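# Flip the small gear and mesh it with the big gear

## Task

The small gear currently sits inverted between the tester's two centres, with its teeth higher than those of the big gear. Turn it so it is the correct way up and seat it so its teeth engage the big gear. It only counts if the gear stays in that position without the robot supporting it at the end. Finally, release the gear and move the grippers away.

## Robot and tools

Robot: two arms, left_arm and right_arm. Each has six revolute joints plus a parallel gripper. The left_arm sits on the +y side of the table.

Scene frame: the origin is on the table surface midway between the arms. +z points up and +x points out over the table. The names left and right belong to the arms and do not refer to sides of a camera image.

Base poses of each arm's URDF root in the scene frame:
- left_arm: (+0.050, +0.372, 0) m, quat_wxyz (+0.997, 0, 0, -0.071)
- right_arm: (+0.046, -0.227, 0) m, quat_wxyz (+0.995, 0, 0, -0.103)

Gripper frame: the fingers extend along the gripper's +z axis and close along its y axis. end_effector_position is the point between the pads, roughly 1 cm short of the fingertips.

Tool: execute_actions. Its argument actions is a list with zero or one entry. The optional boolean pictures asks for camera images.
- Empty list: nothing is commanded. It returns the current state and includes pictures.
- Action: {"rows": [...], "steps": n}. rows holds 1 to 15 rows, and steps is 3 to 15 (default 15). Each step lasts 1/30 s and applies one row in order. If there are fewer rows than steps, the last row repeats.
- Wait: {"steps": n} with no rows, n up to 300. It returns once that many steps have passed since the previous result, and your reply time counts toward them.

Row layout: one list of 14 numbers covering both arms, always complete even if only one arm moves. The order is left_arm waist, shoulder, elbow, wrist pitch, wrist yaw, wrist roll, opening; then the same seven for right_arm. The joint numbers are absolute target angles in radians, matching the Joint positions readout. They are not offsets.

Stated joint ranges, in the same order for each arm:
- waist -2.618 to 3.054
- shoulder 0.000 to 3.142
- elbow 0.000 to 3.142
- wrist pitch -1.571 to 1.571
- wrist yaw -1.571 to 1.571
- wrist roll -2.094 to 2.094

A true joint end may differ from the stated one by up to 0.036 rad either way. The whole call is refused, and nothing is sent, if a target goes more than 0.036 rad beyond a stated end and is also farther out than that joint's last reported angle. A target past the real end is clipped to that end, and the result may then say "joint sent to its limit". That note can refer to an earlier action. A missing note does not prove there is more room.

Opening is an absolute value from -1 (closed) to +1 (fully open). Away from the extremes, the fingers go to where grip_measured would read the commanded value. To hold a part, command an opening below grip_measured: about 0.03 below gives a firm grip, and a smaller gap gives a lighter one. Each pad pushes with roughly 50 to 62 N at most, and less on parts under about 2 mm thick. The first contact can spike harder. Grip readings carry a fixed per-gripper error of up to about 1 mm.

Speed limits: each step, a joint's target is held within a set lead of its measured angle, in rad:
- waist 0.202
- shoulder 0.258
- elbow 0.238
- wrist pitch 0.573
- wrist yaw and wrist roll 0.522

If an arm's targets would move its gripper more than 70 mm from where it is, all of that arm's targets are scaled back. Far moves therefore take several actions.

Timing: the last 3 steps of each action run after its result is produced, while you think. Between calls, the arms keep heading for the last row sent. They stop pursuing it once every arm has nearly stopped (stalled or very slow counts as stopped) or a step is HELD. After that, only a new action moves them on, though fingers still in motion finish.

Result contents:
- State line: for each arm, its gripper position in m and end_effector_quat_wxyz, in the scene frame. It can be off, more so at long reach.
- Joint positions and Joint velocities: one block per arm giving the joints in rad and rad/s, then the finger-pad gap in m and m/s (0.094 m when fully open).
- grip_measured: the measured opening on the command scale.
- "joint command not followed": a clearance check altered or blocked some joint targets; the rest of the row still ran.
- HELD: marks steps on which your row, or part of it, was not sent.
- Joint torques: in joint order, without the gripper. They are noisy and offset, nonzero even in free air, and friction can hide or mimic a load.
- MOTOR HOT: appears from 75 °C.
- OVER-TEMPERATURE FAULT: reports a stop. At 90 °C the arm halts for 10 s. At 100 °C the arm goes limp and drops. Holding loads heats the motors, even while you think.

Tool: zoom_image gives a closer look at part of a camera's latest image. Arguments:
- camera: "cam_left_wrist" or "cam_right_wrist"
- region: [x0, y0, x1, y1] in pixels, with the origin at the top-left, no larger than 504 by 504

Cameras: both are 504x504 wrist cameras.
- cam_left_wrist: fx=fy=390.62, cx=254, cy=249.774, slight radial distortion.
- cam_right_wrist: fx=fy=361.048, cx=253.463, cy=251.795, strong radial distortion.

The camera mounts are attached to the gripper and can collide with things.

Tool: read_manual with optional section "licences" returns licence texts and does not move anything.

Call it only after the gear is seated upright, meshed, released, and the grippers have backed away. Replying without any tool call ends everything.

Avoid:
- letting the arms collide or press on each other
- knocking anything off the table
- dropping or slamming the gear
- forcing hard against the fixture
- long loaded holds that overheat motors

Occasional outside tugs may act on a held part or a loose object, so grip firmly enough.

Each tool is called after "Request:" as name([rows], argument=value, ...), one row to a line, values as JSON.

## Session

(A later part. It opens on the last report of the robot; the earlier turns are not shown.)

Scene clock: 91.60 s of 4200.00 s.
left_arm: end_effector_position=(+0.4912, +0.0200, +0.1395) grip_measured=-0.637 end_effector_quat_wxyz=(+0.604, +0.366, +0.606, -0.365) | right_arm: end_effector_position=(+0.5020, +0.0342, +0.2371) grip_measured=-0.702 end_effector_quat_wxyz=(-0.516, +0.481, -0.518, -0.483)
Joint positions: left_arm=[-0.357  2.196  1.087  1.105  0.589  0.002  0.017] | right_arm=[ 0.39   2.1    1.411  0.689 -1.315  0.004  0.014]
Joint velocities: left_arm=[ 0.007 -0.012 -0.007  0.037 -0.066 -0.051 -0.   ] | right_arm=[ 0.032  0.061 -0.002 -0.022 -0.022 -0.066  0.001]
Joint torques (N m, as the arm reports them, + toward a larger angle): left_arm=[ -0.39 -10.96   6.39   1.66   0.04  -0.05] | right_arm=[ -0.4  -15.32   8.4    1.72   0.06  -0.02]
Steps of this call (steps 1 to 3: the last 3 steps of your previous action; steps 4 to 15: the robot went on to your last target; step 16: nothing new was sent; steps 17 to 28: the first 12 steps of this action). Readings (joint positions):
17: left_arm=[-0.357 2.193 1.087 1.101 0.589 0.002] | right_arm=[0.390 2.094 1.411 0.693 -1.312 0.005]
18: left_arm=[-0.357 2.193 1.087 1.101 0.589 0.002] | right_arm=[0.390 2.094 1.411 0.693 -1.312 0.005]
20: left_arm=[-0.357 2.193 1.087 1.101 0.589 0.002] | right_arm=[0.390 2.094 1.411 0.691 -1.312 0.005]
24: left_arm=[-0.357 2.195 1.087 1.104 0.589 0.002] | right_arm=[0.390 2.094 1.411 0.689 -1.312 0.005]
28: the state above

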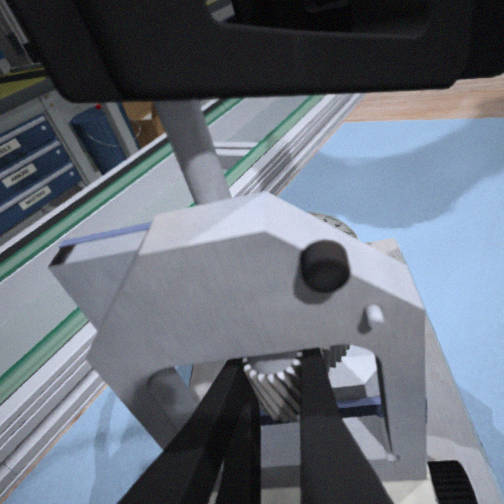

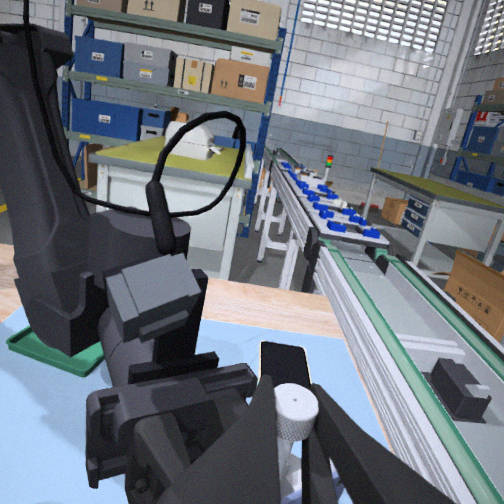

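Request:
execute_actions([
  {"rows": [[-0.362,2.215,1.112,1.100,0.594,-0.005,-0.67,0.386,2.070,1.440,0.741,-1.315,0.0,-0.735],[-0.362,2.215,1.112,1.100,0.594,-0.005,-0.67,0.386,2.072,1.438,0.740,-1.315,0.0,-0.735],[-0.362,2.215,1.112,1.100,0.594,-0.005,-0.67,0.386,2.074,1.436,0.739,-1.315,0.0,-0.735],[-0.362,2.215,1.112,1.100,0.594,-0.005,-0.67,0.386,2.076,1.434,0.738,-1.315,0.0,-0.735],[-0.362,2.215,1.112,1.100,0.594,-0.005,-0.67,0.386,2.078,1.432,0.737,-1.315,0.0,-0.735],[-0.362,2.215,1.112,1.100,0.594,-0.005,-0.67,0.386,2.080,1.430,0.736,-1.315,0.0,-0.735],[-0.362,2.215,1.112,1.100,0.594,-0.005,-0.67,0.386,2.082,1.428,0.735,-1.315,0.0,-0.735],[-0.362,2.215,1.112,1.100,0.594,-0.005,-0.67,0.386,2.084,1.426,0.734,-1.315,0.0,-0.735],[-0.362,2.215,1.112,1.100,0.594,-0.005,-0.67,0.386,2.086,1.424,0.733,-1.315,0.0,-0.735],[-0.362,2.215,1.112,1.100,0.594,-0.005,-0.67,0.386,2.088,1.422,0.732,-1.315,0.0,-0.735]], "steps": 15},
], pictures=true)

Scene clock: 92.30 s of 4200.00 s.
left_arm: end_effector_position=(+0.4911, +0.0199, +0.1377) grip_measured=-0.637 end_effector_quat_wxyz=(+0.602, +0.367, +0.608, -0.366) | right_arm: end_effector_position=(+0.5019, +0.0344, +0.2336) grip_measured=-0.702 end_effector_quat_wxyz=(-0.514, +0.481, -0.519, -0.485)
Joint positions: left_arm=[-0.357  2.197  1.087  1.1    0.59   0.002  0.017] | right_arm=[ 0.39   2.107  1.411  0.689 -1.32   0.001  0.014]
Joint velocities: left_arm=[ 0.002 -0.007 -0.007  0.007 -0.007 -0.007 -0.001] | right_arm=[-0.002  0.017 -0.022 -0.037 -0.051 -0.081 -0.   ]
Joint torques (N m, as the arm reports them, + toward a larger angle): left_arm=[ -0.39 -11.1    6.52   1.74   0.03  -0.09] | right_arm=[ -0.34 -14.04   7.08   1.62   0.06   0.02]
Steps of this call (steps 1 to 3: the last 3 steps of your previous action; steps 4 to 9: the robot went on to your last target; steps 10 to 21: the first 12 steps of this action). Readings (joint positions):
10: left_arm=[-0.357 2.197 1.087 1.105 0.590 0.002] | right_arm=[0.390 2.102 1.411 0.689 -1.317 0.003]
11: left_arm=[-0.357 2.197 1.087 1.105 0.590 0.002] | right_arm=[0.390 2.102 1.411 0.689 -1.317 0.003]
13: left_arm=[-0.357 2.197 1.087 1.105 0.590 0.002] | right_arm=[0.390 2.102 1.411 0.689 -1.317 0.003]
17: left_arm=[-0.357 2.197 1.087 1.104 0.590 0.002] | right_arm=[0.390 2.105 1.411 0.689 -1.319 0.002]
21: the state above

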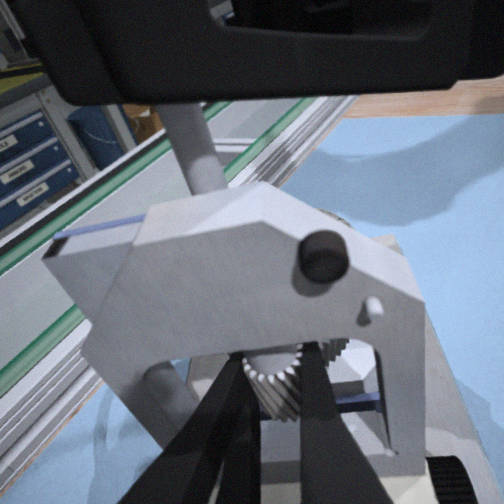

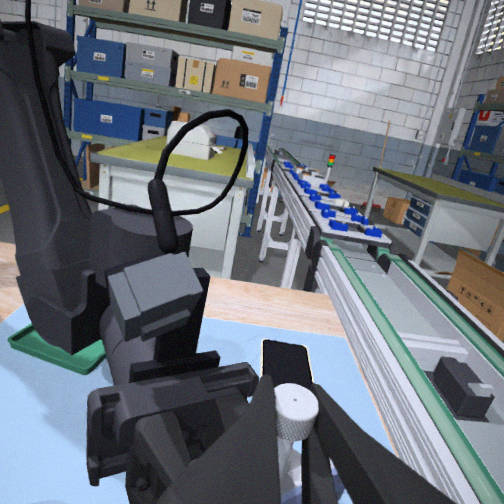

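Request:
execute_actions([
  {"rows": [[-0.362,2.215,1.112,1.098,0.594,-0.005,-0.67,0.386,2.090,1.420,0.731,-1.315,0.0,-0.735],[-0.362,2.215,1.112,1.096,0.594,-0.005,-0.67,0.386,2.092,1.418,0.730,-1.315,0.0,-0.735],[-0.362,2.215,1.112,1.094,0.594,-0.005,-0.67,0.386,2.094,1.416,0.729,-1.315,0.0,-0.735],[-0.362,2.215,1.112,1.092,0.594,-0.005,-0.67,0.386,2.096,1.414,0.728,-1.315,0.0,-0.735],[-0.362,2.215,1.112,1.090,0.594,-0.005,-0.67,0.386,2.098,1.412,0.727,-1.315,0.0,-0.735],[-0.362,2.215,1.112,1.090,0.594,-0.005,-0.67,0.386,2.100,1.410,0.726,-1.315,0.0,-0.735],[-0.362,2.215,1.112,1.090,0.594,-0.005,-0.67,0.386,2.102,1.410,0.725,-1.315,0.0,-0.735],[-0.362,2.215,1.112,1.090,0.594,-0.005,-0.67,0.386,2.104,1.410,0.724,-1.315,0.0,-0.735],[-0.362,2.215,1.112,1.090,0.594,-0.005,-0.67,0.386,2.106,1.410,0.723,-1.315,0.0,-0.735],[-0.362,2.215,1.112,1.090,0.594,-0.005,-0.67,0.386,2.108,1.410,0.722,-1.315,0.0,-0.735]], "steps": 15},
], pictures=true)

Scene clock: 92.97 s of 4200.00 s.
left_arm: end_effector_position=(+0.4911, +0.0198, +0.1345) grip_measured=-0.637 end_effector_quat_wxyz=(+0.598, +0.366, +0.611, -0.366) | right_arm: end_effector_position=(+0.5020, +0.0346, +0.2302) grip_measured=-0.702 end_effector_quat_wxyz=(-0.511, +0.482, -0.519, -0.487)
Joint positions: left_arm=[-0.357  2.201  1.087  1.094  0.59   0.002  0.017] | right_arm=[ 0.39   2.115  1.411  0.69  -1.325 -0.     0.014]
Joint velocities: left_arm=[-0.007  0.002 -0.007 -0.037  0.051 -0.022 -0.   ] | right_arm=[ 0.007  0.002 -0.002  0.022 -0.037 -0.081  0.   ]
Joint torques (N m, as the arm reports them, + toward a larger angle): left_arm=[ -0.38 -11.46   6.45   1.68   0.01  -0.08] | right_arm=[ -0.36 -12.94   6.21   1.54   0.1    0.01]
Steps of this call (steps 1 to 3: the last 3 steps of your previous action; steps 4 to 8: the robot went on to your last target; steps 9 to 20: the first 12 steps of this action). Readings (joint positions):
9: left_arm=[-0.357 2.197 1.087 1.099 0.590 0.002] | right_arm=[0.390 2.107 1.411 0.689 -1.320 0.001]
10: left_arm=[-0.357 2.197 1.087 1.099 0.590 0.002] | right_arm=[0.390 2.107 1.411 0.689 -1.320 0.001]
12: left_arm=[-0.357 2.197 1.087 1.099 0.590 0.002] | right_arm=[0.390 2.107 1.411 0.689 -1.320 0.001]
16: left_arm=[-0.357 2.199 1.087 1.094 0.590 0.002] | right_arm=[0.390 2.113 1.411 0.689 -1.324 -0.000]
20: the state above

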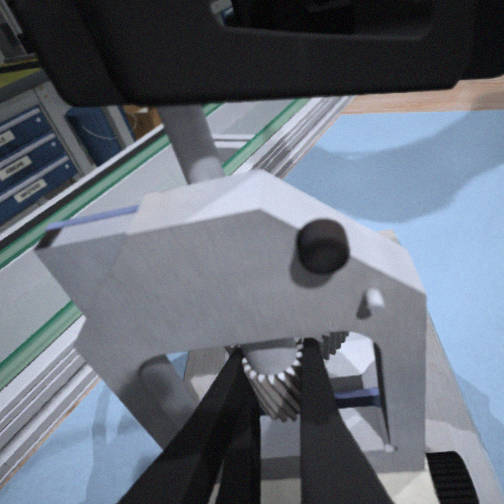

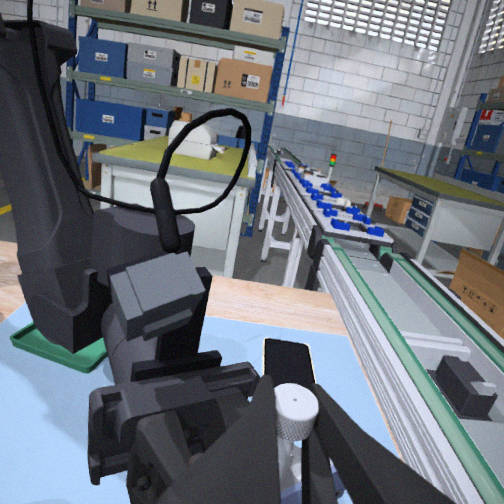

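Request:
execute_actions([
  {"rows": [[-0.362,2.216,1.110,1.089,0.594,-0.005,-0.67,0.386,2.110,1.408,0.719,-1.32,0.0,-0.735],[-0.362,2.217,1.108,1.088,0.594,-0.005,-0.67,0.386,2.112,1.406,0.716,-1.32,0.0,-0.735],[-0.362,2.218,1.106,1.087,0.594,-0.005,-0.67,0.386,2.114,1.404,0.713,-1.32,0.0,-0.735],[-0.362,2.219,1.104,1.086,0.594,-0.005,-0.67,0.386,2.116,1.402,0.710,-1.32,0.0,-0.735],[-0.362,2.220,1.102,1.085,0.594,-0.005,-0.67,0.386,2.118,1.400,0.707,-1.32,0.0,-0.735],[-0.362,2.220,1.100,1.085,0.594,-0.005,-0.67,0.386,2.120,1.400,0.704,-1.32,0.0,-0.735],[-0.362,2.220,1.100,1.085,0.594,-0.005,-0.67,0.386,2.122,1.400,0.701,-1.32,0.0,-0.735],[-0.362,2.220,1.100,1.085,0.594,-0.005,-0.67,0.386,2.124,1.400,0.698,-1.32,0.0,-0.735]], "steps": 14},
], pictures=true)

Scene clock: 93.60 s of 4200.00 s.
left_arm: end_effector_position=(+0.4911, +0.0198, +0.1345) grip_measured=-0.637 end_effector_quat_wxyz=(+0.599, +0.367, +0.611, -0.366) | right_arm: end_effector_position=(+0.5019, +0.0346, +0.2297) grip_measured=-0.702 end_effector_quat_wxyz=(-0.511, +0.482, -0.519, -0.487)
Joint positions: left_arm=[-0.357  2.201  1.087  1.094  0.59   0.003  0.017] | right_arm=[ 0.39   2.116  1.411  0.691 -1.326 -0.     0.014]
Joint velocities: left_arm=[-0.027  0.007 -0.002 -0.022  0.022 -0.051 -0.001] | right_arm=[-0.017 -0.002 -0.012 -0.022  0.037  0.022 -0.001]
Joint torques (N m, as the arm reports them, + toward a larger angle): left_arm=[ -0.33 -10.92   5.61   1.59   0.04  -0.06] | right_arm=[ -0.35 -11.74   5.55   1.3    0.04   0.01]
Steps of this call (steps 1 to 3: the last 3 steps of your previous action; steps 4 to 8: the robot went on to your last target; steps 9 to 19: the first 11 steps of this action). Readings (joint positions):
9: left_arm=[-0.357 2.201 1.087 1.094 0.590 0.002] | right_arm=[0.390 2.115 1.411 0.690 -1.325 -0.000]
10: left_arm=[-0.357 2.201 1.087 1.094 0.590 0.002] | right_arm=[0.390 2.115 1.411 0.690 -1.325 -0.000]
12: left_arm=[-0.357 2.201 1.087 1.094 0.590 0.002] | right_arm=[0.390 2.115 1.411 0.690 -1.325 -0.000]
16: left_arm=[-0.357 2.201 1.087 1.094 0.590 0.002] | right_arm=[0.390 2.116 1.411 0.691 -1.326 -0.000]
19: the state above

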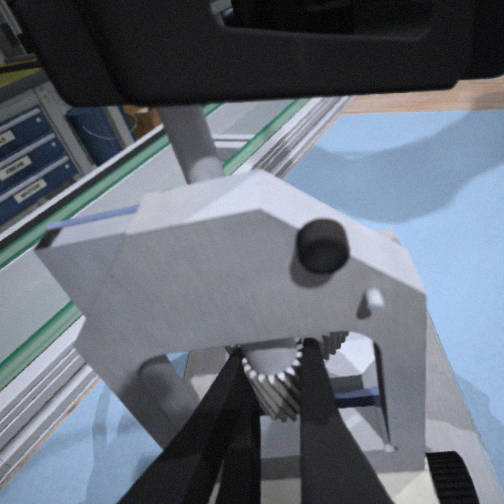

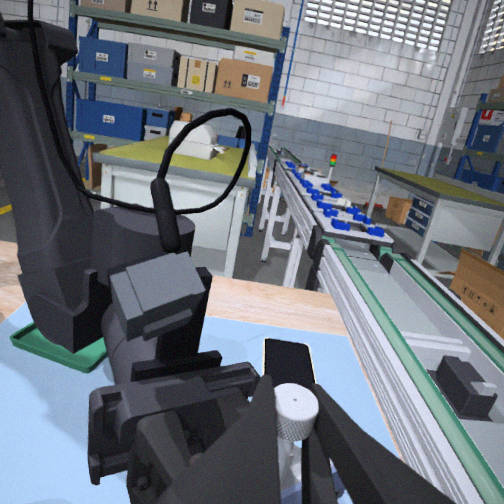

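Request:
execute_actions([
  {"rows": [[-0.360,2.214,1.100,1.090,0.592,-0.002,-0.655,0.386,2.124,1.400,0.698,-1.32,0.0,-0.735],[-0.360,2.208,1.100,1.094,0.590,0.0,-0.645,0.386,2.124,1.400,0.698,-1.32,0.0,-0.735],[-0.360,2.204,1.100,1.096,0.590,0.0,-0.635,0.386,2.124,1.400,0.698,-1.32,0.0,-0.735],[-0.360,2.204,1.100,1.096,0.590,0.0,-0.625,0.386,2.124,1.400,0.698,-1.32,0.0,-0.735],[-0.360,2.204,1.100,1.096,0.590,0.0,-0.615,0.386,2.124,1.400,0.698,-1.32,0.0,-0.735],[-0.360,2.204,1.100,1.096,0.590,0.0,-0.605,0.386,2.124,1.400,0.698,-1.32,0.0,-0.735]], "steps": 14},
], pictures=true)

Scene clock: 94.43 s of 4200.00 s.
left_arm: end_effector_position=(+0.4914, +0.0200, +0.1341) grip_measured=-0.606 end_effector_quat_wxyz=(+0.599, +0.366, +0.612, -0.365) | right_arm: end_effector_position=(+0.5019, +0.0347, +0.2288) grip_measured=-0.702 end_effector_quat_wxyz=(-0.510, +0.482, -0.519, -0.488)
Joint positions: left_arm=[-0.357  2.201  1.087  1.092  0.588  0.004  0.019] | right_arm=[ 0.39   2.118  1.411  0.691 -1.327 -0.001  0.014]
Joint velocities: left_arm=[ 0.002  0.002 -0.002 -0.007  0.051  0.007  0.   ] | right_arm=[-0.017 -0.002  0.012 -0.066 -0.022  0.037  0.001]
Joint torques (N m, as the arm reports them, + toward a larger angle): left_arm=[ -0.26 -12.49   5.62   1.73   0.05  -0.03] | right_arm=[ -0.37 -11.91   5.54   1.28   0.08   0.01]
Steps of this call (steps 1 to 3: the last 3 steps of your previous action; steps 4 to 14: the robot went on to your last target; steps 15 to 25: the first 11 steps of this action). Readings (joint positions):
15: left_arm=[-0.357 2.201 1.087 1.094 0.590 0.003] | right_arm=[0.390 2.116 1.411 0.691 -1.326 -0.000]
16: left_arm=[-0.357 2.201 1.087 1.094 0.590 0.004] | right_arm=[0.390 2.116 1.411 0.691 -1.326 -0.000]
18: left_arm=[-0.357 2.201 1.087 1.094 0.590 0.004] | right_arm=[0.390 2.116 1.411 0.691 -1.326 -0.000]
22: left_arm=[-0.357 2.201 1.087 1.093 0.588 0.004] | right_arm=[0.390 2.118 1.411 0.691 -1.327 -0.001]
25: the state above

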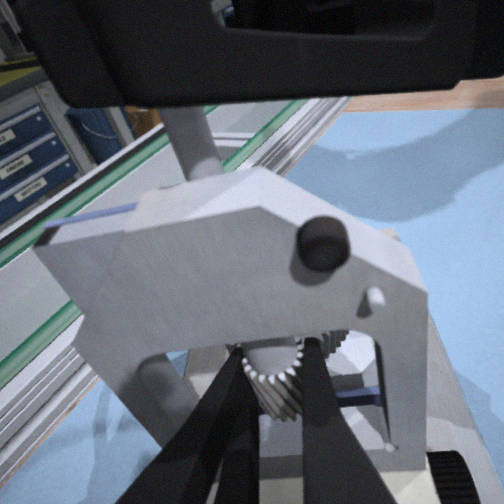

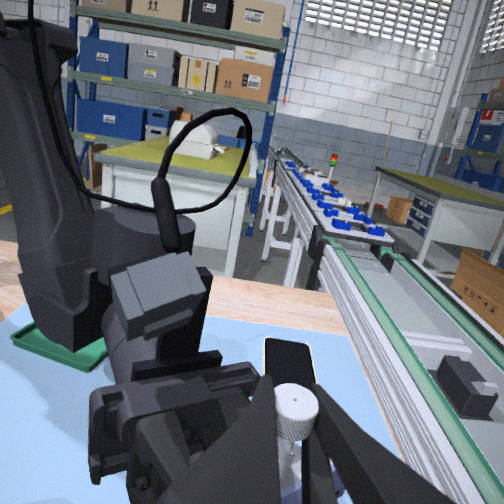

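Request:
execute_actions([
  {"rows": [[-0.360,2.204,1.100,1.098,0.590,0.0,-0.59,0.388,2.122,1.405,0.700,-1.325,0.0,-0.72],[-0.360,2.204,1.100,1.100,0.590,0.0,-0.57,0.388,2.120,1.410,0.702,-1.325,0.0,-0.71],[-0.360,2.204,1.100,1.100,0.590,0.0,-0.55,0.388,2.118,1.415,0.705,-1.325,0.0,-0.70],[-0.360,2.204,1.100,1.100,0.590,0.0,-0.53,0.388,2.116,1.415,0.705,-1.325,0.0,-0.69],[-0.360,2.204,1.100,1.100,0.590,0.0,-0.51,0.388,2.114,1.415,0.705,-1.325,0.0,-0.67],[-0.360,2.204,1.100,1.100,0.590,0.0,-0.50,0.388,2.112,1.415,0.705,-1.325,0.0,-0.62],[-0.360,2.204,1.100,1.100,0.590,0.0,-0.50,0.388,2.110,1.415,0.705,-1.325,0.0,-0.55],[-0.360,2.204,1.100,1.100,0.590,0.0,-0.50,0.388,2.110,1.415,0.705,-1.325,0.0,-0.45],[-0.360,2.204,1.100,1.100,0.590,0.0,-0.50,0.388,2.110,1.415,0.705,-1.325,0.0,-0.35],[-0.360,2.204,1.100,1.100,0.590,0.0,-0.50,0.388,2.110,1.415,0.705,-1.325,0.0,-0.25]], "steps": 14},
], pictures=true)

Scene clock: 95.10 s of 4200.00 s.
left_arm: end_effector_position=(+0.4915, +0.0201, +0.1348) grip_measured=-0.502 end_effector_quat_wxyz=(+0.600, +0.366, +0.611, -0.364) | right_arm: end_effector_position=(+0.5018, +0.0347, +0.2282) grip_measured=-0.264 end_effector_quat_wxyz=(-0.510, +0.483, -0.518, -0.488)
Joint positions: left_arm=[-0.357  2.201  1.087  1.096  0.587  0.004  0.023] | right_arm=[ 0.39   2.12   1.411  0.693 -1.329 -0.002  0.035]
Joint velocities: left_arm=[-0.012  0.012 -0.002 -0.066 -0.037  0.037 -0.   ] | right_arm=[-0.017 -0.007 -0.012  0.022 -0.11   0.007  0.024]
Joint torques (N m, as the arm reports them, + toward a larger angle): left_arm=[ -0.09 -12.56   5.75   1.74   0.02  -0.03] | right_arm=[ -0.17 -13.15   6.6    1.31   0.01   0.01]
Steps of this call (steps 1 to 3: the last 3 steps of your previous action; steps 4 to 9: the robot went on to your last target; steps 10 to 20: the first 11 steps of this action). Readings (joint positions):
10: left_arm=[-0.357 2.201 1.087 1.092 0.587 0.004] | right_arm=[0.390 2.118 1.411 0.691 -1.327 -0.001]
11: left_arm=[-0.357 2.201 1.087 1.093 0.587 0.004] | right_arm=[0.390 2.118 1.411 0.691 -1.327 -0.001]
13: left_arm=[-0.357 2.201 1.087 1.095 0.587 0.004] | right_arm=[0.390 2.119 1.411 0.691 -1.329 -0.002]
17: left_arm=[-0.357 2.201 1.087 1.095 0.587 0.004] | right_arm=[0.390 2.120 1.411 0.693 -1.329 -0.002]
20: the state above

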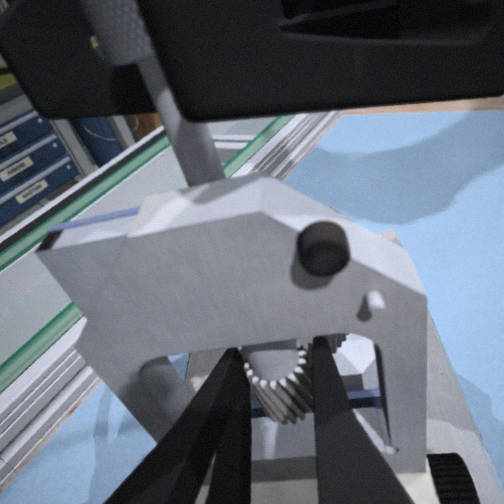

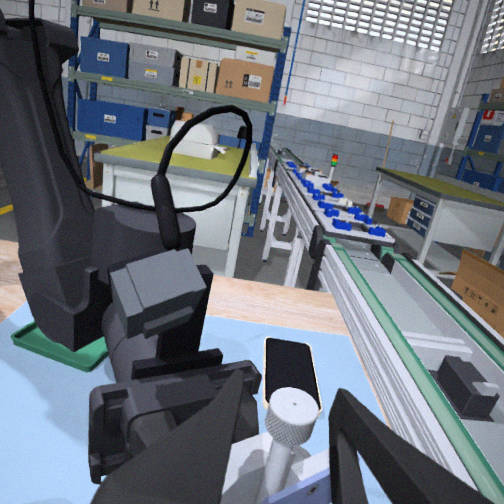

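Request:
execute_actions([
  {"rows": [[-0.358,2.190,1.095,1.104,0.592,0.0,-0.45,0.388,2.095,1.415,0.705,-1.325,0.0,-0.2],[-0.356,2.178,1.088,1.108,0.594,0.0,-0.45,0.388,2.085,1.415,0.705,-1.325,0.0,-0.2],[-0.353,2.170,1.080,1.112,0.597,0.0,-0.45,0.388,2.075,1.415,0.705,-1.325,0.0,-0.2],[-0.349,2.163,1.068,1.118,0.600,0.0,-0.45,0.388,2.065,1.415,0.705,-1.325,0.0,-0.2],[-0.344,2.156,1.054,1.124,0.604,0.0,-0.45,0.388,2.055,1.415,0.705,-1.325,0.0,-0.2],[-0.339,2.148,1.040,1.130,0.608,0.0,-0.45,0.388,2.043,1.415,0.705,-1.325,0.0,-0.2],[-0.334,2.140,1.026,1.136,0.612,0.0,-0.45,0.388,2.031,1.415,0.705,-1.325,0.0,-0.2],[-0.329,2.132,1.012,1.142,0.616,0.0,-0.45,0.388,2.019,1.415,0.705,-1.325,0.0,-0.2],[-0.324,2.124,0.998,1.148,0.620,0.0,-0.45,0.388,2.007,1.415,0.705,-1.325,0.0,-0.2],[-0.319,2.116,0.984,1.154,0.624,0.0,-0.45,0.388,1.995,1.415,0.705,-1.325,0.0,-0.2],[-0.314,2.108,0.970,1.160,0.628,0.0,-0.45,0.388,1.983,1.415,0.705,-1.325,0.0,-0.2],[-0.309,2.100,0.956,1.166,0.632,0.0,-0.45,0.388,1.971,1.415,0.705,-1.325,0.0,-0.2],[-0.305,2.094,0.944,1.172,0.636,0.0,-0.45,0.388,1.960,1.415,0.705,-1.325,0.0,-0.2],[-0.302,2.090,0.934,1.178,0.640,0.0,-0.45,0.388,1.950,1.415,0.705,-1.325,0.0,-0.2]], "steps": 15},
], pictures=true)

Scene clock: 96.00 s of 4200.00 s.
left_arm: end_effector_position=(+0.4808, +0.0389, +0.1445) grip_measured=-0.452 end_effector_quat_wxyz=(+0.608, +0.365, +0.605, -0.362) | right_arm: end_effector_position=(+0.4901, +0.0326, +0.2711) grip_measured=-0.202 end_effector_quat_wxyz=(-0.537, +0.500, -0.491, -0.470)
Joint positions: left_arm=[-0.33   2.136  0.998  1.14   0.608  0.004  0.026] | right_arm=[ 0.39   2.028  1.411  0.694 -1.329 -0.002  0.037]
Joint velocities: left_arm=[ 0.168 -0.227 -0.403  0.125  0.051  0.007  0.   ] | right_arm=[-0.017 -0.452  0.002 -0.007 -0.007 -0.066 -0.   ]
Joint torques (N m, as the arm reports them, + toward a larger angle): left_arm=[  0.58 -14.41   3.74   1.62   0.    -0.04] | right_arm=[ -0.2  -14.33   6.76   1.29   0.08  -0.01]
Steps of this call (steps 1 to 3: the last 3 steps of your previous action; steps 4 to 15: the robot went on to your last target; steps 16 to 27: the first 12 steps of this action). Readings (joint positions):
16: left_arm=[-0.357 2.201 1.087 1.096 0.587 0.004] | right_arm=[0.390 2.120 1.411 0.694 -1.329 -0.002]
17: left_arm=[-0.357 2.201 1.087 1.097 0.587 0.004] | right_arm=[0.390 2.120 1.411 0.694 -1.329 -0.002]
19: left_arm=[-0.357 2.199 1.087 1.100 0.588 0.004] | right_arm=[0.390 2.117 1.411 0.694 -1.329 -0.002]
23: left_arm=[-0.351 2.172 1.053 1.115 0.595 0.004] | right_arm=[0.390 2.087 1.411 0.694 -1.329 -0.002]
27: the state above

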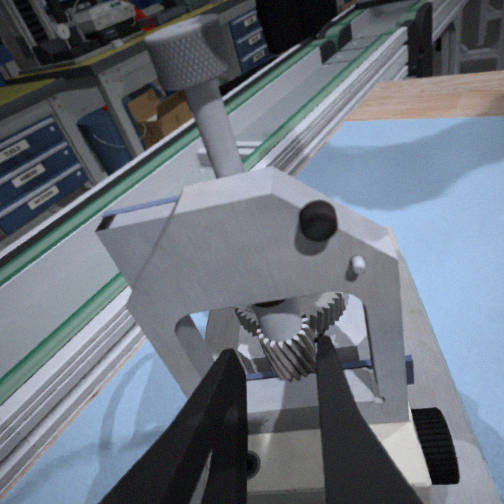

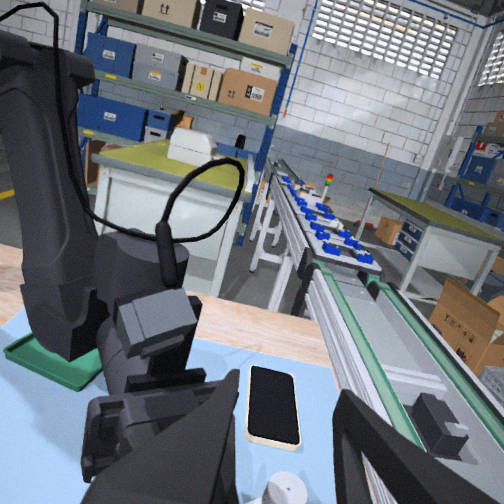

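Request:
execute_actions([
  {"rows": [[-0.296,2.080,0.915,1.186,0.645,0.0,-0.45,0.36,1.93,1.40,0.705,-1.325,0.0,-0.2],[-0.290,2.070,0.897,1.194,0.650,0.0,-0.45,0.33,1.91,1.385,0.705,-1.325,0.0,-0.2],[-0.284,2.060,0.879,1.202,0.655,0.0,-0.45,0.30,1.89,1.37,0.705,-1.325,0.0,-0.2],[-0.278,2.050,0.861,1.210,0.660,0.0,-0.45,0.27,1.87,1.355,0.705,-1.325,0.0,-0.2],[-0.272,2.040,0.843,1.218,0.665,0.0,-0.45,0.24,1.85,1.34,0.705,-1.325,0.0,-0.2],[-0.266,2.030,0.825,1.226,0.670,0.0,-0.45,0.21,1.83,1.325,0.705,-1.325,0.0,-0.2],[-0.262,2.024,0.812,1.232,0.674,0.0,-0.45,0.18,1.81,1.31,0.705,-1.325,0.0,-0.2],[-0.260,2.020,0.805,1.235,0.676,0.0,-0.45,0.16,1.80,1.30,0.705,-1.325,0.0,-0.2]], "steps": 15},
], pictures=true)

Scene clock: 96.57 s of 4200.00 s.
left_arm: end_effector_position=(+0.4585, +0.0781, +0.1435) grip_measured=-0.452 end_effector_quat_wxyz=(+0.609, +0.360, +0.609, -0.358) | right_arm: end_effector_position=(+0.4980, -0.0849, +0.3294) grip_measured=-0.202 end_effector_quat_wxyz=(+0.622, -0.459, +0.516, +0.369)
Joint positions: left_arm=[-0.265  2.044  0.822  1.221  0.659  0.004  0.026] | right_arm=[ 0.135  1.824  1.316  0.704 -1.328 -0.002  0.037]
Joint velocities: left_arm=[ 0.012 -0.007  0.012  0.11  -0.022 -0.007 -0.001] | right_arm=[-0.081 -0.139 -0.012 -0.007 -0.022  0.022  0.   ]
Joint torques (N m, as the arm reports them, + toward a larger angle): left_arm=[  0.26 -13.42   3.19   1.65   0.13  -0.03] | right_arm=[  2.8  -11.18   5.52   1.15   0.15   0.02]
Steps of this call (steps 1 to 3: the last 3 steps of your previous action; steps 4 to 5: the robot went on to your last target; steps 6 to 17: the first 12 steps of this action). Readings (joint positions):
6: left_arm=[-0.305 2.114 0.949 1.167 0.623 0.004] | right_arm=[0.389 1.962 1.411 0.703 -1.329 -0.002]
7: left_arm=[-0.304 2.110 0.940 1.170 0.625 0.004] | right_arm=[0.383 1.957 1.409 0.703 -1.329 -0.002]
9: left_arm=[-0.300 2.094 0.910 1.180 0.632 0.004] | right_arm=[0.353 1.936 1.389 0.703 -1.329 -0.002]
13: left_arm=[-0.278 2.054 0.840 1.205 0.651 0.004] | right_arm=[0.221 1.867 1.330 0.703 -1.329 -0.002]
17: the state above

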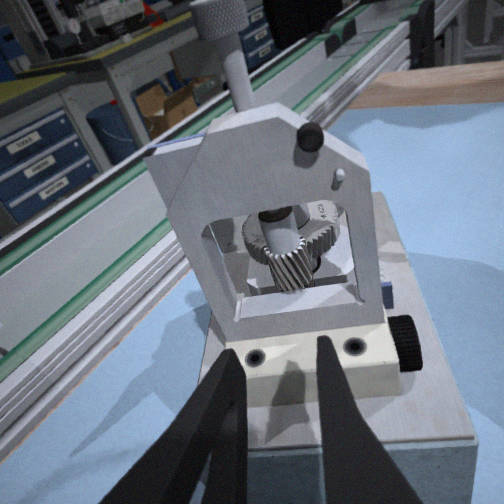

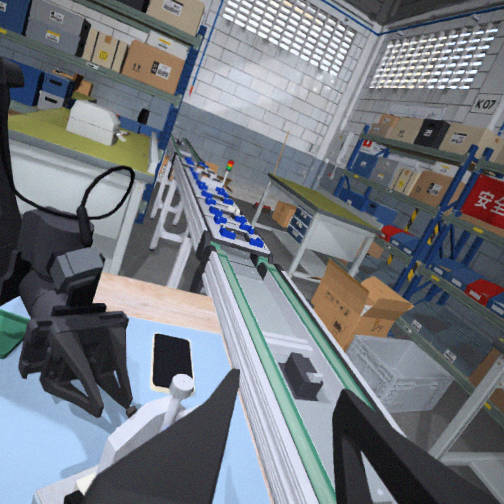

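Request:
zoom_image(camera="cam_left_wrist", region=[200, 180, 380, 320])

Region (200, 180, 380, 320) of cam_left_wrist's 504x504 image, scaled by 2.800, with more detail than that image has.

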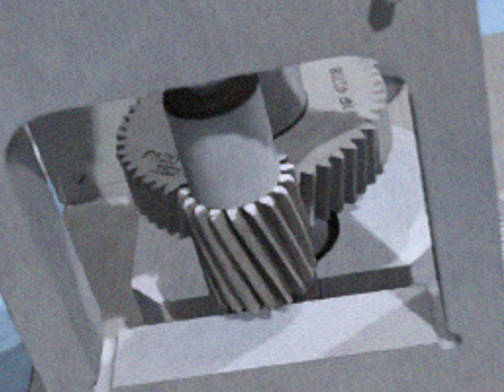

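Request:
execute_actions([
  {"rows": [[-0.250,2.000,0.800,1.215,0.660,0.0,-0.45,0.165,1.780,1.290,0.670,-1.28,0.0,-0.2],[-0.235,1.970,0.795,1.190,0.645,0.0,-0.45,0.175,1.750,1.275,0.620,-1.21,0.0,-0.2],[-0.215,1.930,0.790,1.155,0.625,0.0,-0.45,0.195,1.710,1.255,0.550,-1.12,0.0,-0.2],[-0.190,1.880,0.785,1.110,0.600,0.0,-0.45,0.220,1.665,1.230,0.470,-1.02,0.0,-0.2],[-0.160,1.825,0.780,1.060,0.575,0.0,-0.45,0.255,1.615,1.205,0.385,-0.91,0.0,-0.2],[-0.130,1.765,0.775,1.005,0.545,0.0,-0.45,0.295,1.565,1.180,0.295,-0.79,0.0,-0.2],[-0.095,1.700,0.770,0.945,0.515,0.0,-0.45,0.340,1.515,1.150,0.205,-0.67,0.0,-0.2],[-0.060,1.630,0.760,0.885,0.485,0.0,-0.45,0.390,1.465,1.120,0.115,-0.55,0.0,-0.2],[-0.025,1.560,0.750,0.825,0.455,0.0,-0.45,0.440,1.420,1.095,0.025,-0.43,0.0,-0.2],[0.010,1.495,0.740,0.770,0.420,0.0,-0.45,0.490,1.380,1.070,-0.060,-0.32,0.0,-0.2],[0.040,1.435,0.730,0.720,0.390,0.0,-0.45,0.540,1.345,1.045,-0.135,-0.22,0.0,-0.2],[0.065,1.385,0.720,0.675,0.360,0.0,-0.45,0.585,1.315,1.025,-0.200,-0.13,0.0,-0.2],[0.083,1.345,0.710,0.640,0.335,0.0,-0.45,0.625,1.295,1.010,-0.255,-0.06,0.0,-0.2],[0.095,1.315,0.705,0.615,0.315,0.0,-0.45,0.655,1.285,1.000,-0.295,-0.02,0.0,-0.2],[0.100,1.300,0.700,0.600,0.300,0.0,-0.45,0.670,1.280,0.995,-0.315,0.01,0.0,-0.2]], "steps": 15},
])

Request:
execute_actions([
  {"steps": 12},
], pictures=true)

Scene clock: 98.47 s of 4200.00 s.
left_arm: end_effector_position=(+0.4862, +0.2316, +0.2890) grip_measured=-0.452 end_effector_quat_wxyz=(+0.719, +0.224, +0.626, -0.205) | right_arm: end_effector_position=(+0.4425, -0.0058, +0.3211) grip_measured=-0.202 end_effector_quat_wxyz=(+0.579, -0.282, +0.705, +0.297)
Joint positions: left_arm=[0.011 1.514 0.763 0.882 0.487 0.004 0.026] | right_arm=[ 0.508  1.393  1.085  0.128 -0.544 -0.002  0.037]
Joint velocities: left_arm=[ 1.111 -2.063 -0.173 -1.136 -0.857  0.037 -0.   ] | right_arm=[ 1.56  -1.321 -0.54  -1.941  2.674  0.022  0.001]
Joint torques (N m, as the arm reports them, + toward a larger angle): left_arm=[-1.06 -7.39  3.78  1.33  0.12 -0.04] | right_arm=[-1.71 -6.07  5.42  1.25  0.04  0.03]
Steps of this call (steps 1 to 3: the last 3 steps of your previous action; steps 4 to 30: the robot went on to your last target; steps 31 to 45: nothing new was sent; steps 46 to 57: the first 12 steps of this action). Readings (joint positions):
46: left_arm=[-0.265 2.042 0.822 1.229 0.666 0.004] | right_arm=[0.154 1.818 1.314 0.703 -1.322 -0.002]
47: left_arm=[-0.263 2.035 0.818 1.222 0.665 0.004] | right_arm=[0.155 1.811 1.307 0.692 -1.305 -0.002]
49: left_arm=[-0.247 1.990 0.803 1.185 0.655 0.004] | right_arm=[0.168 1.774 1.273 0.633 -1.226 -0.002]
53: left_arm=[-0.145 1.793 0.779 1.048 0.596 0.004] | right_arm=[0.285 1.603 1.172 0.403 -0.924 -0.002]
57: the state above

Scene clock: 98.87 s of 4200.00 s.
left_arm: end_effector_position=(+0.4716, +0.3012, +0.3019) grip_measured=-0.452 end_effector_quat_wxyz=(+0.717, +0.130, +0.674, -0.121) | right_arm: end_effector_position=(+0.4053, -0.0370, +0.2262) grip_measured=-0.202 end_effector_quat_wxyz=(+0.463, -0.213, +0.851, +0.128)
Joint positions: left_arm=[0.105 1.293 0.709 0.643 0.321 0.004 0.026] | right_arm=[ 0.673  1.283  0.997 -0.282 -0.039 -0.002  0.037]
Joint velocities: left_arm=[-0.007  0.012 -0.051 -0.33  -0.139 -0.051 -0.   ] | right_arm=[-0.007 -0.007  0.012 -0.139  0.271 -0.022 -0.   ]
Joint torques (N m, as the arm reports them, + toward a larger angle): left_arm=[-0.31 -4.55  6.06  1.71 -0.12 -0.02] | right_arm=[-0.25 -5.27  7.04  1.48  0.05  0.02]
Kept back: nothing.
Steps of this call (steps 1 to 3: the last 3 steps of your previous action; steps 4 to 12: the robot went on to your last target). Readings (joint positions):
1: left_arm=[0.047 1.447 0.758 0.847 0.455 0.004] | right_arm=[0.560 1.352 1.066 0.062 -0.456 -0.002]
2: left_arm=[0.075 1.389 0.753 0.816 0.425 0.004] | right_arm=[0.604 1.319 1.050 0.001 -0.376 -0.002]
4: left_arm=[0.104 1.313 0.747 0.772 0.376 0.004] | right_arm=[0.662 1.286 1.027 -0.103 -0.250 -0.002]
8: left_arm=[0.105 1.293 0.732 0.704 0.336 0.004] | right_arm=[0.673 1.283 1.000 -0.231 -0.102 -0.002]
12: the state above

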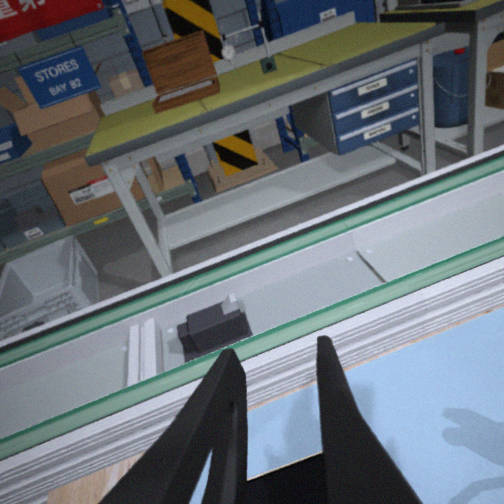

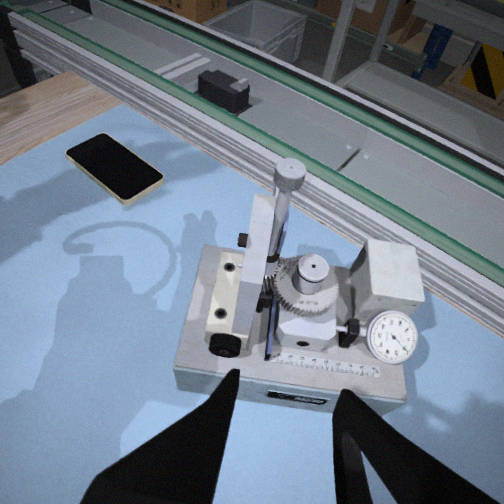

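Request:
zoom_image(camera="cam_right_wrist", region=[240, 240, 350, 330])

Region (240, 240, 350, 330) of cam_right_wrist's 504x504 image, scaled by 4.582, with more detail than that image has; it fills the top 412 rows of this view, and the rest is white.

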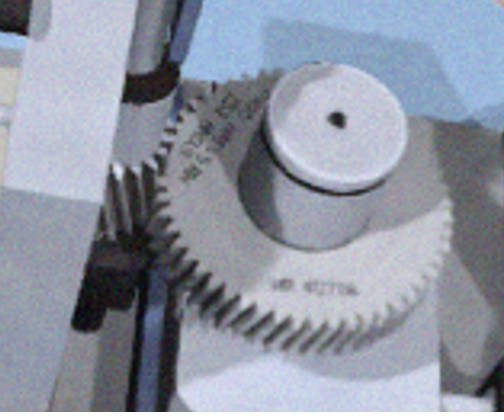

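Request:
execute_actions(actions=[])

Request:
zoom_image(camera="cam_right_wrist", region=[255, 235, 325, 305])

Scene clock: 98.97 s of 4200.00 s.
left_arm: end_effector_position=(+0.4721, +0.3021, +0.2976) grip_measured=-0.452 end_effector_quat_wxyz=(+0.711, +0.127, +0.681, -0.120) | right_arm: end_effector_position=(+0.4057, -0.0409, +0.2239) grip_measured=-0.202 end_effector_quat_wxyz=(+0.461, -0.209, +0.855, +0.118)
Joint positions: left_arm=[0.105 1.293 0.708 0.627 0.315 0.004 0.026] | right_arm=[ 0.673  1.283  0.997 -0.293 -0.018 -0.002  0.037]
Joint velocities: left_arm=[ 0.002  0.002  0.002 -0.066 -0.081  0.022  0.001] | right_arm=[-0.022 -0.012 -0.002 -0.11   0.139 -0.081 -0.001]
Joint torques (N m, as the arm reports them, + toward a larger angle): left_arm=[-0.4  -4.69  5.62  1.58 -0.17 -0.05] | right_arm=[-0.31 -5.31  6.93  1.44  0.07  0.01]
Kept back: nothing.
Steps of this call (steps 1 to 3: the robot went on to your last target). Readings (joint positions):
1: left_arm=[0.105 1.293 0.708 0.634 0.319 0.004] | right_arm=[0.673 1.283 0.997 -0.287 -0.030 -0.002]
2: left_arm=[0.105 1.293 0.708 0.629 0.317 0.004] | right_arm=[0.673 1.283 0.997 -0.290 -0.023 -0.002]
3: the state above

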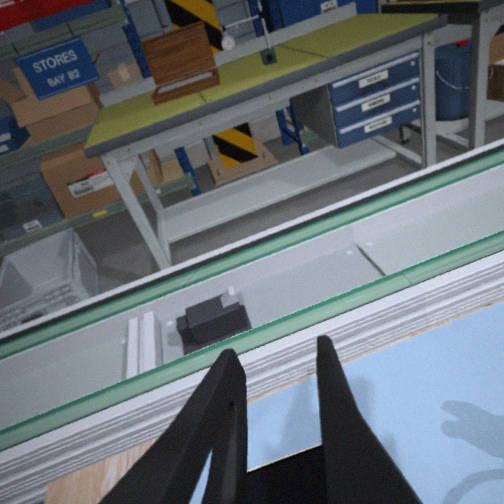

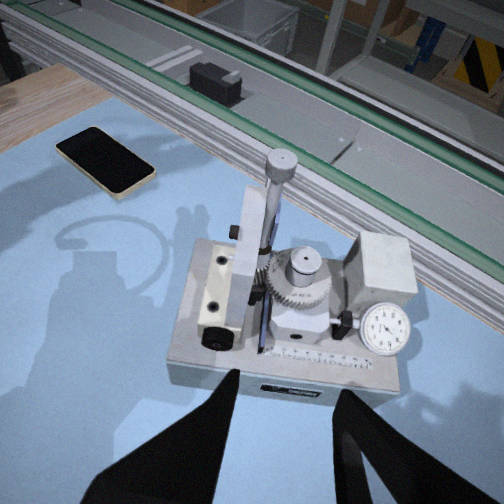

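Region (255, 235, 325, 305) of cam_right_wrist's 504x504 image, scaled by 7.200, with more detail than that image has.

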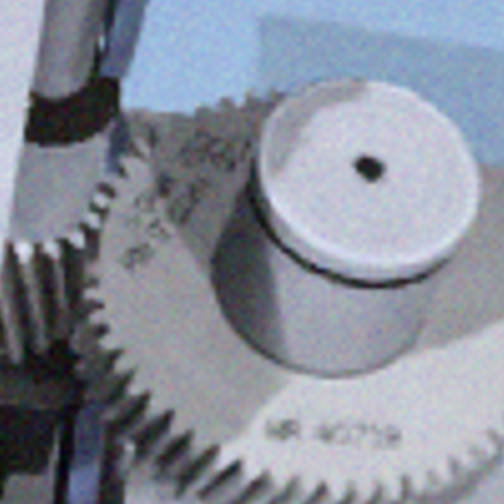

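Request:
execute_actions([
  {"rows": [[0.105,1.29,0.70,0.61,0.31,0.0,-0.45,0.660,1.270,0.995,-0.290,0.0,0.0,-0.2],[0.105,1.29,0.70,0.61,0.31,0.0,-0.45,0.635,1.250,0.985,-0.275,0.0,0.0,-0.2],[0.105,1.29,0.70,0.61,0.31,0.0,-0.45,0.600,1.220,0.970,-0.255,0.0,0.0,-0.2],[0.105,1.29,0.70,0.61,0.31,0.0,-0.45,0.555,1.185,0.950,-0.230,0.0,0.0,-0.2],[0.105,1.29,0.70,0.61,0.31,0.0,-0.45,0.505,1.145,0.930,-0.200,0.0,0.0,-0.2],[0.105,1.29,0.70,0.61,0.31,0.0,-0.45,0.450,1.100,0.905,-0.170,0.0,0.0,-0.2],[0.105,1.29,0.70,0.61,0.31,0.0,-0.45,0.395,1.055,0.880,-0.140,0.0,0.0,-0.2],[0.105,1.29,0.70,0.61,0.31,0.0,-0.45,0.345,1.015,0.860,-0.110,0.0,0.0,-0.2],[0.105,1.29,0.70,0.61,0.31,0.0,-0.45,0.300,0.980,0.840,-0.085,0.0,0.0,-0.2],[0.105,1.29,0.70,0.61,0.31,0.0,-0.45,0.265,0.950,0.825,-0.065,0.0,0.0,-0.2],[0.105,1.29,0.70,0.61,0.31,0.0,-0.45,0.240,0.930,0.815,-0.050,0.0,0.0,-0.2],[0.105,1.29,0.70,0.61,0.31,0.0,-0.45,0.230,0.920,0.810,-0.045,0.0,0.0,-0.2]], "steps": 15},
])

Request:
execute_actions([
  {"steps": 10},
])

Request:
finished_scene(scene=1)

Scene clock: 99.97 s of 4200.00 s.
left_arm: end_effector_position=(+0.4724, +0.3029, +0.2956) grip_measured=-0.452 end_effector_quat_wxyz=(+0.709, +0.125, +0.684, -0.119) | right_arm: end_effector_position=(+0.4067, -0.2073, +0.2960) grip_measured=-0.202 end_effector_quat_wxyz=(+0.604, -0.021, +0.797, +0.014)
Joint positions: left_arm=[0.105 1.293 0.708 0.618 0.31  0.004 0.026] | right_arm=[ 0.261  0.97   0.836 -0.139  0.005 -0.002  0.037]
Joint velocities: left_arm=[-0.002  0.002 -0.002  0.066 -0.081 -0.066  0.001] | right_arm=[-0.75  -0.886 -0.193  0.623  0.081  0.022 -0.001]
Joint torques (N m, as the arm reports them, + toward a larger angle): left_arm=[ 0.1  -5.59  5.8   1.67  0.   -0.04] | right_arm=[ 1.37 -1.9   6.15  1.71 -0.21  0.02]
Steps of this call (steps 1 to 18: the robot went on to your last target; steps 19 to 30: the first 12 steps of this action). Readings (joint positions):
19: left_arm=[0.105 1.293 0.708 0.618 0.310 0.004] | right_arm=[0.673 1.283 0.997 -0.303 0.002 -0.002]
20: left_arm=[0.105 1.293 0.708 0.618 0.310 0.004] | right_arm=[0.670 1.283 0.997 -0.303 0.001 -0.002]
22: left_arm=[0.105 1.293 0.708 0.618 0.310 0.004] | right_arm=[0.636 1.269 0.983 -0.286 -0.005 -0.002]
26: left_arm=[0.105 1.293 0.708 0.618 0.310 0.004] | right_arm=[0.444 1.135 0.898 -0.224 -0.007 -0.002]
30: the state above

Scene clock: 100.30 s of 4200.00 s.
left_arm: end_effector_position=(+0.4724, +0.3029, +0.2956) grip_measured=-0.452 end_effector_quat_wxyz=(+0.709, +0.125, +0.684, -0.119) | right_arm: end_effector_position=(+0.4018, -0.2176, +0.3221) grip_measured=-0.202 end_effector_quat_wxyz=(+0.645, -0.009, +0.764, +0.006)
Joint positions: left_arm=[0.105 1.293 0.708 0.618 0.31  0.004 0.026] | right_arm=[ 0.234  0.923  0.82  -0.065  0.007 -0.002  0.037]
Joint velocities: left_arm=[ 0.007  0.002  0.002 -0.022  0.022  0.066  0.   ] | right_arm=[ 0.017 -0.002 -0.027 -0.007  0.007 -0.037  0.   ]
Joint torques (N m, as the arm reports them, + toward a larger angle): left_arm=[-0.06 -5.51  5.78  1.67 -0.02 -0.02] | right_arm=[-0.36 -2.02  6.62  1.85 -0.08  0.02]
Kept back: nothing.
Steps of this call (steps 1 to 3: the last 3 steps of your previous action; steps 4 to 10: the robot went on to your last target). Readings (joint positions):
1: left_arm=[0.105 1.293 0.708 0.618 0.310 0.004] | right_arm=[0.242 0.946 0.832 -0.120 0.007 -0.002]
2: left_arm=[0.105 1.293 0.708 0.618 0.310 0.004] | right_arm=[0.235 0.931 0.832 -0.104 0.007 -0.002]
4: left_arm=[0.105 1.293 0.708 0.618 0.310 0.004] | right_arm=[0.234 0.923 0.832 -0.076 0.007 -0.002]
8: left_arm=[0.105 1.293 0.708 0.618 0.310 0.004] | right_arm=[0.234 0.923 0.824 -0.065 0.007 -0.002]
10: the state above

The scene is finished: the task was done.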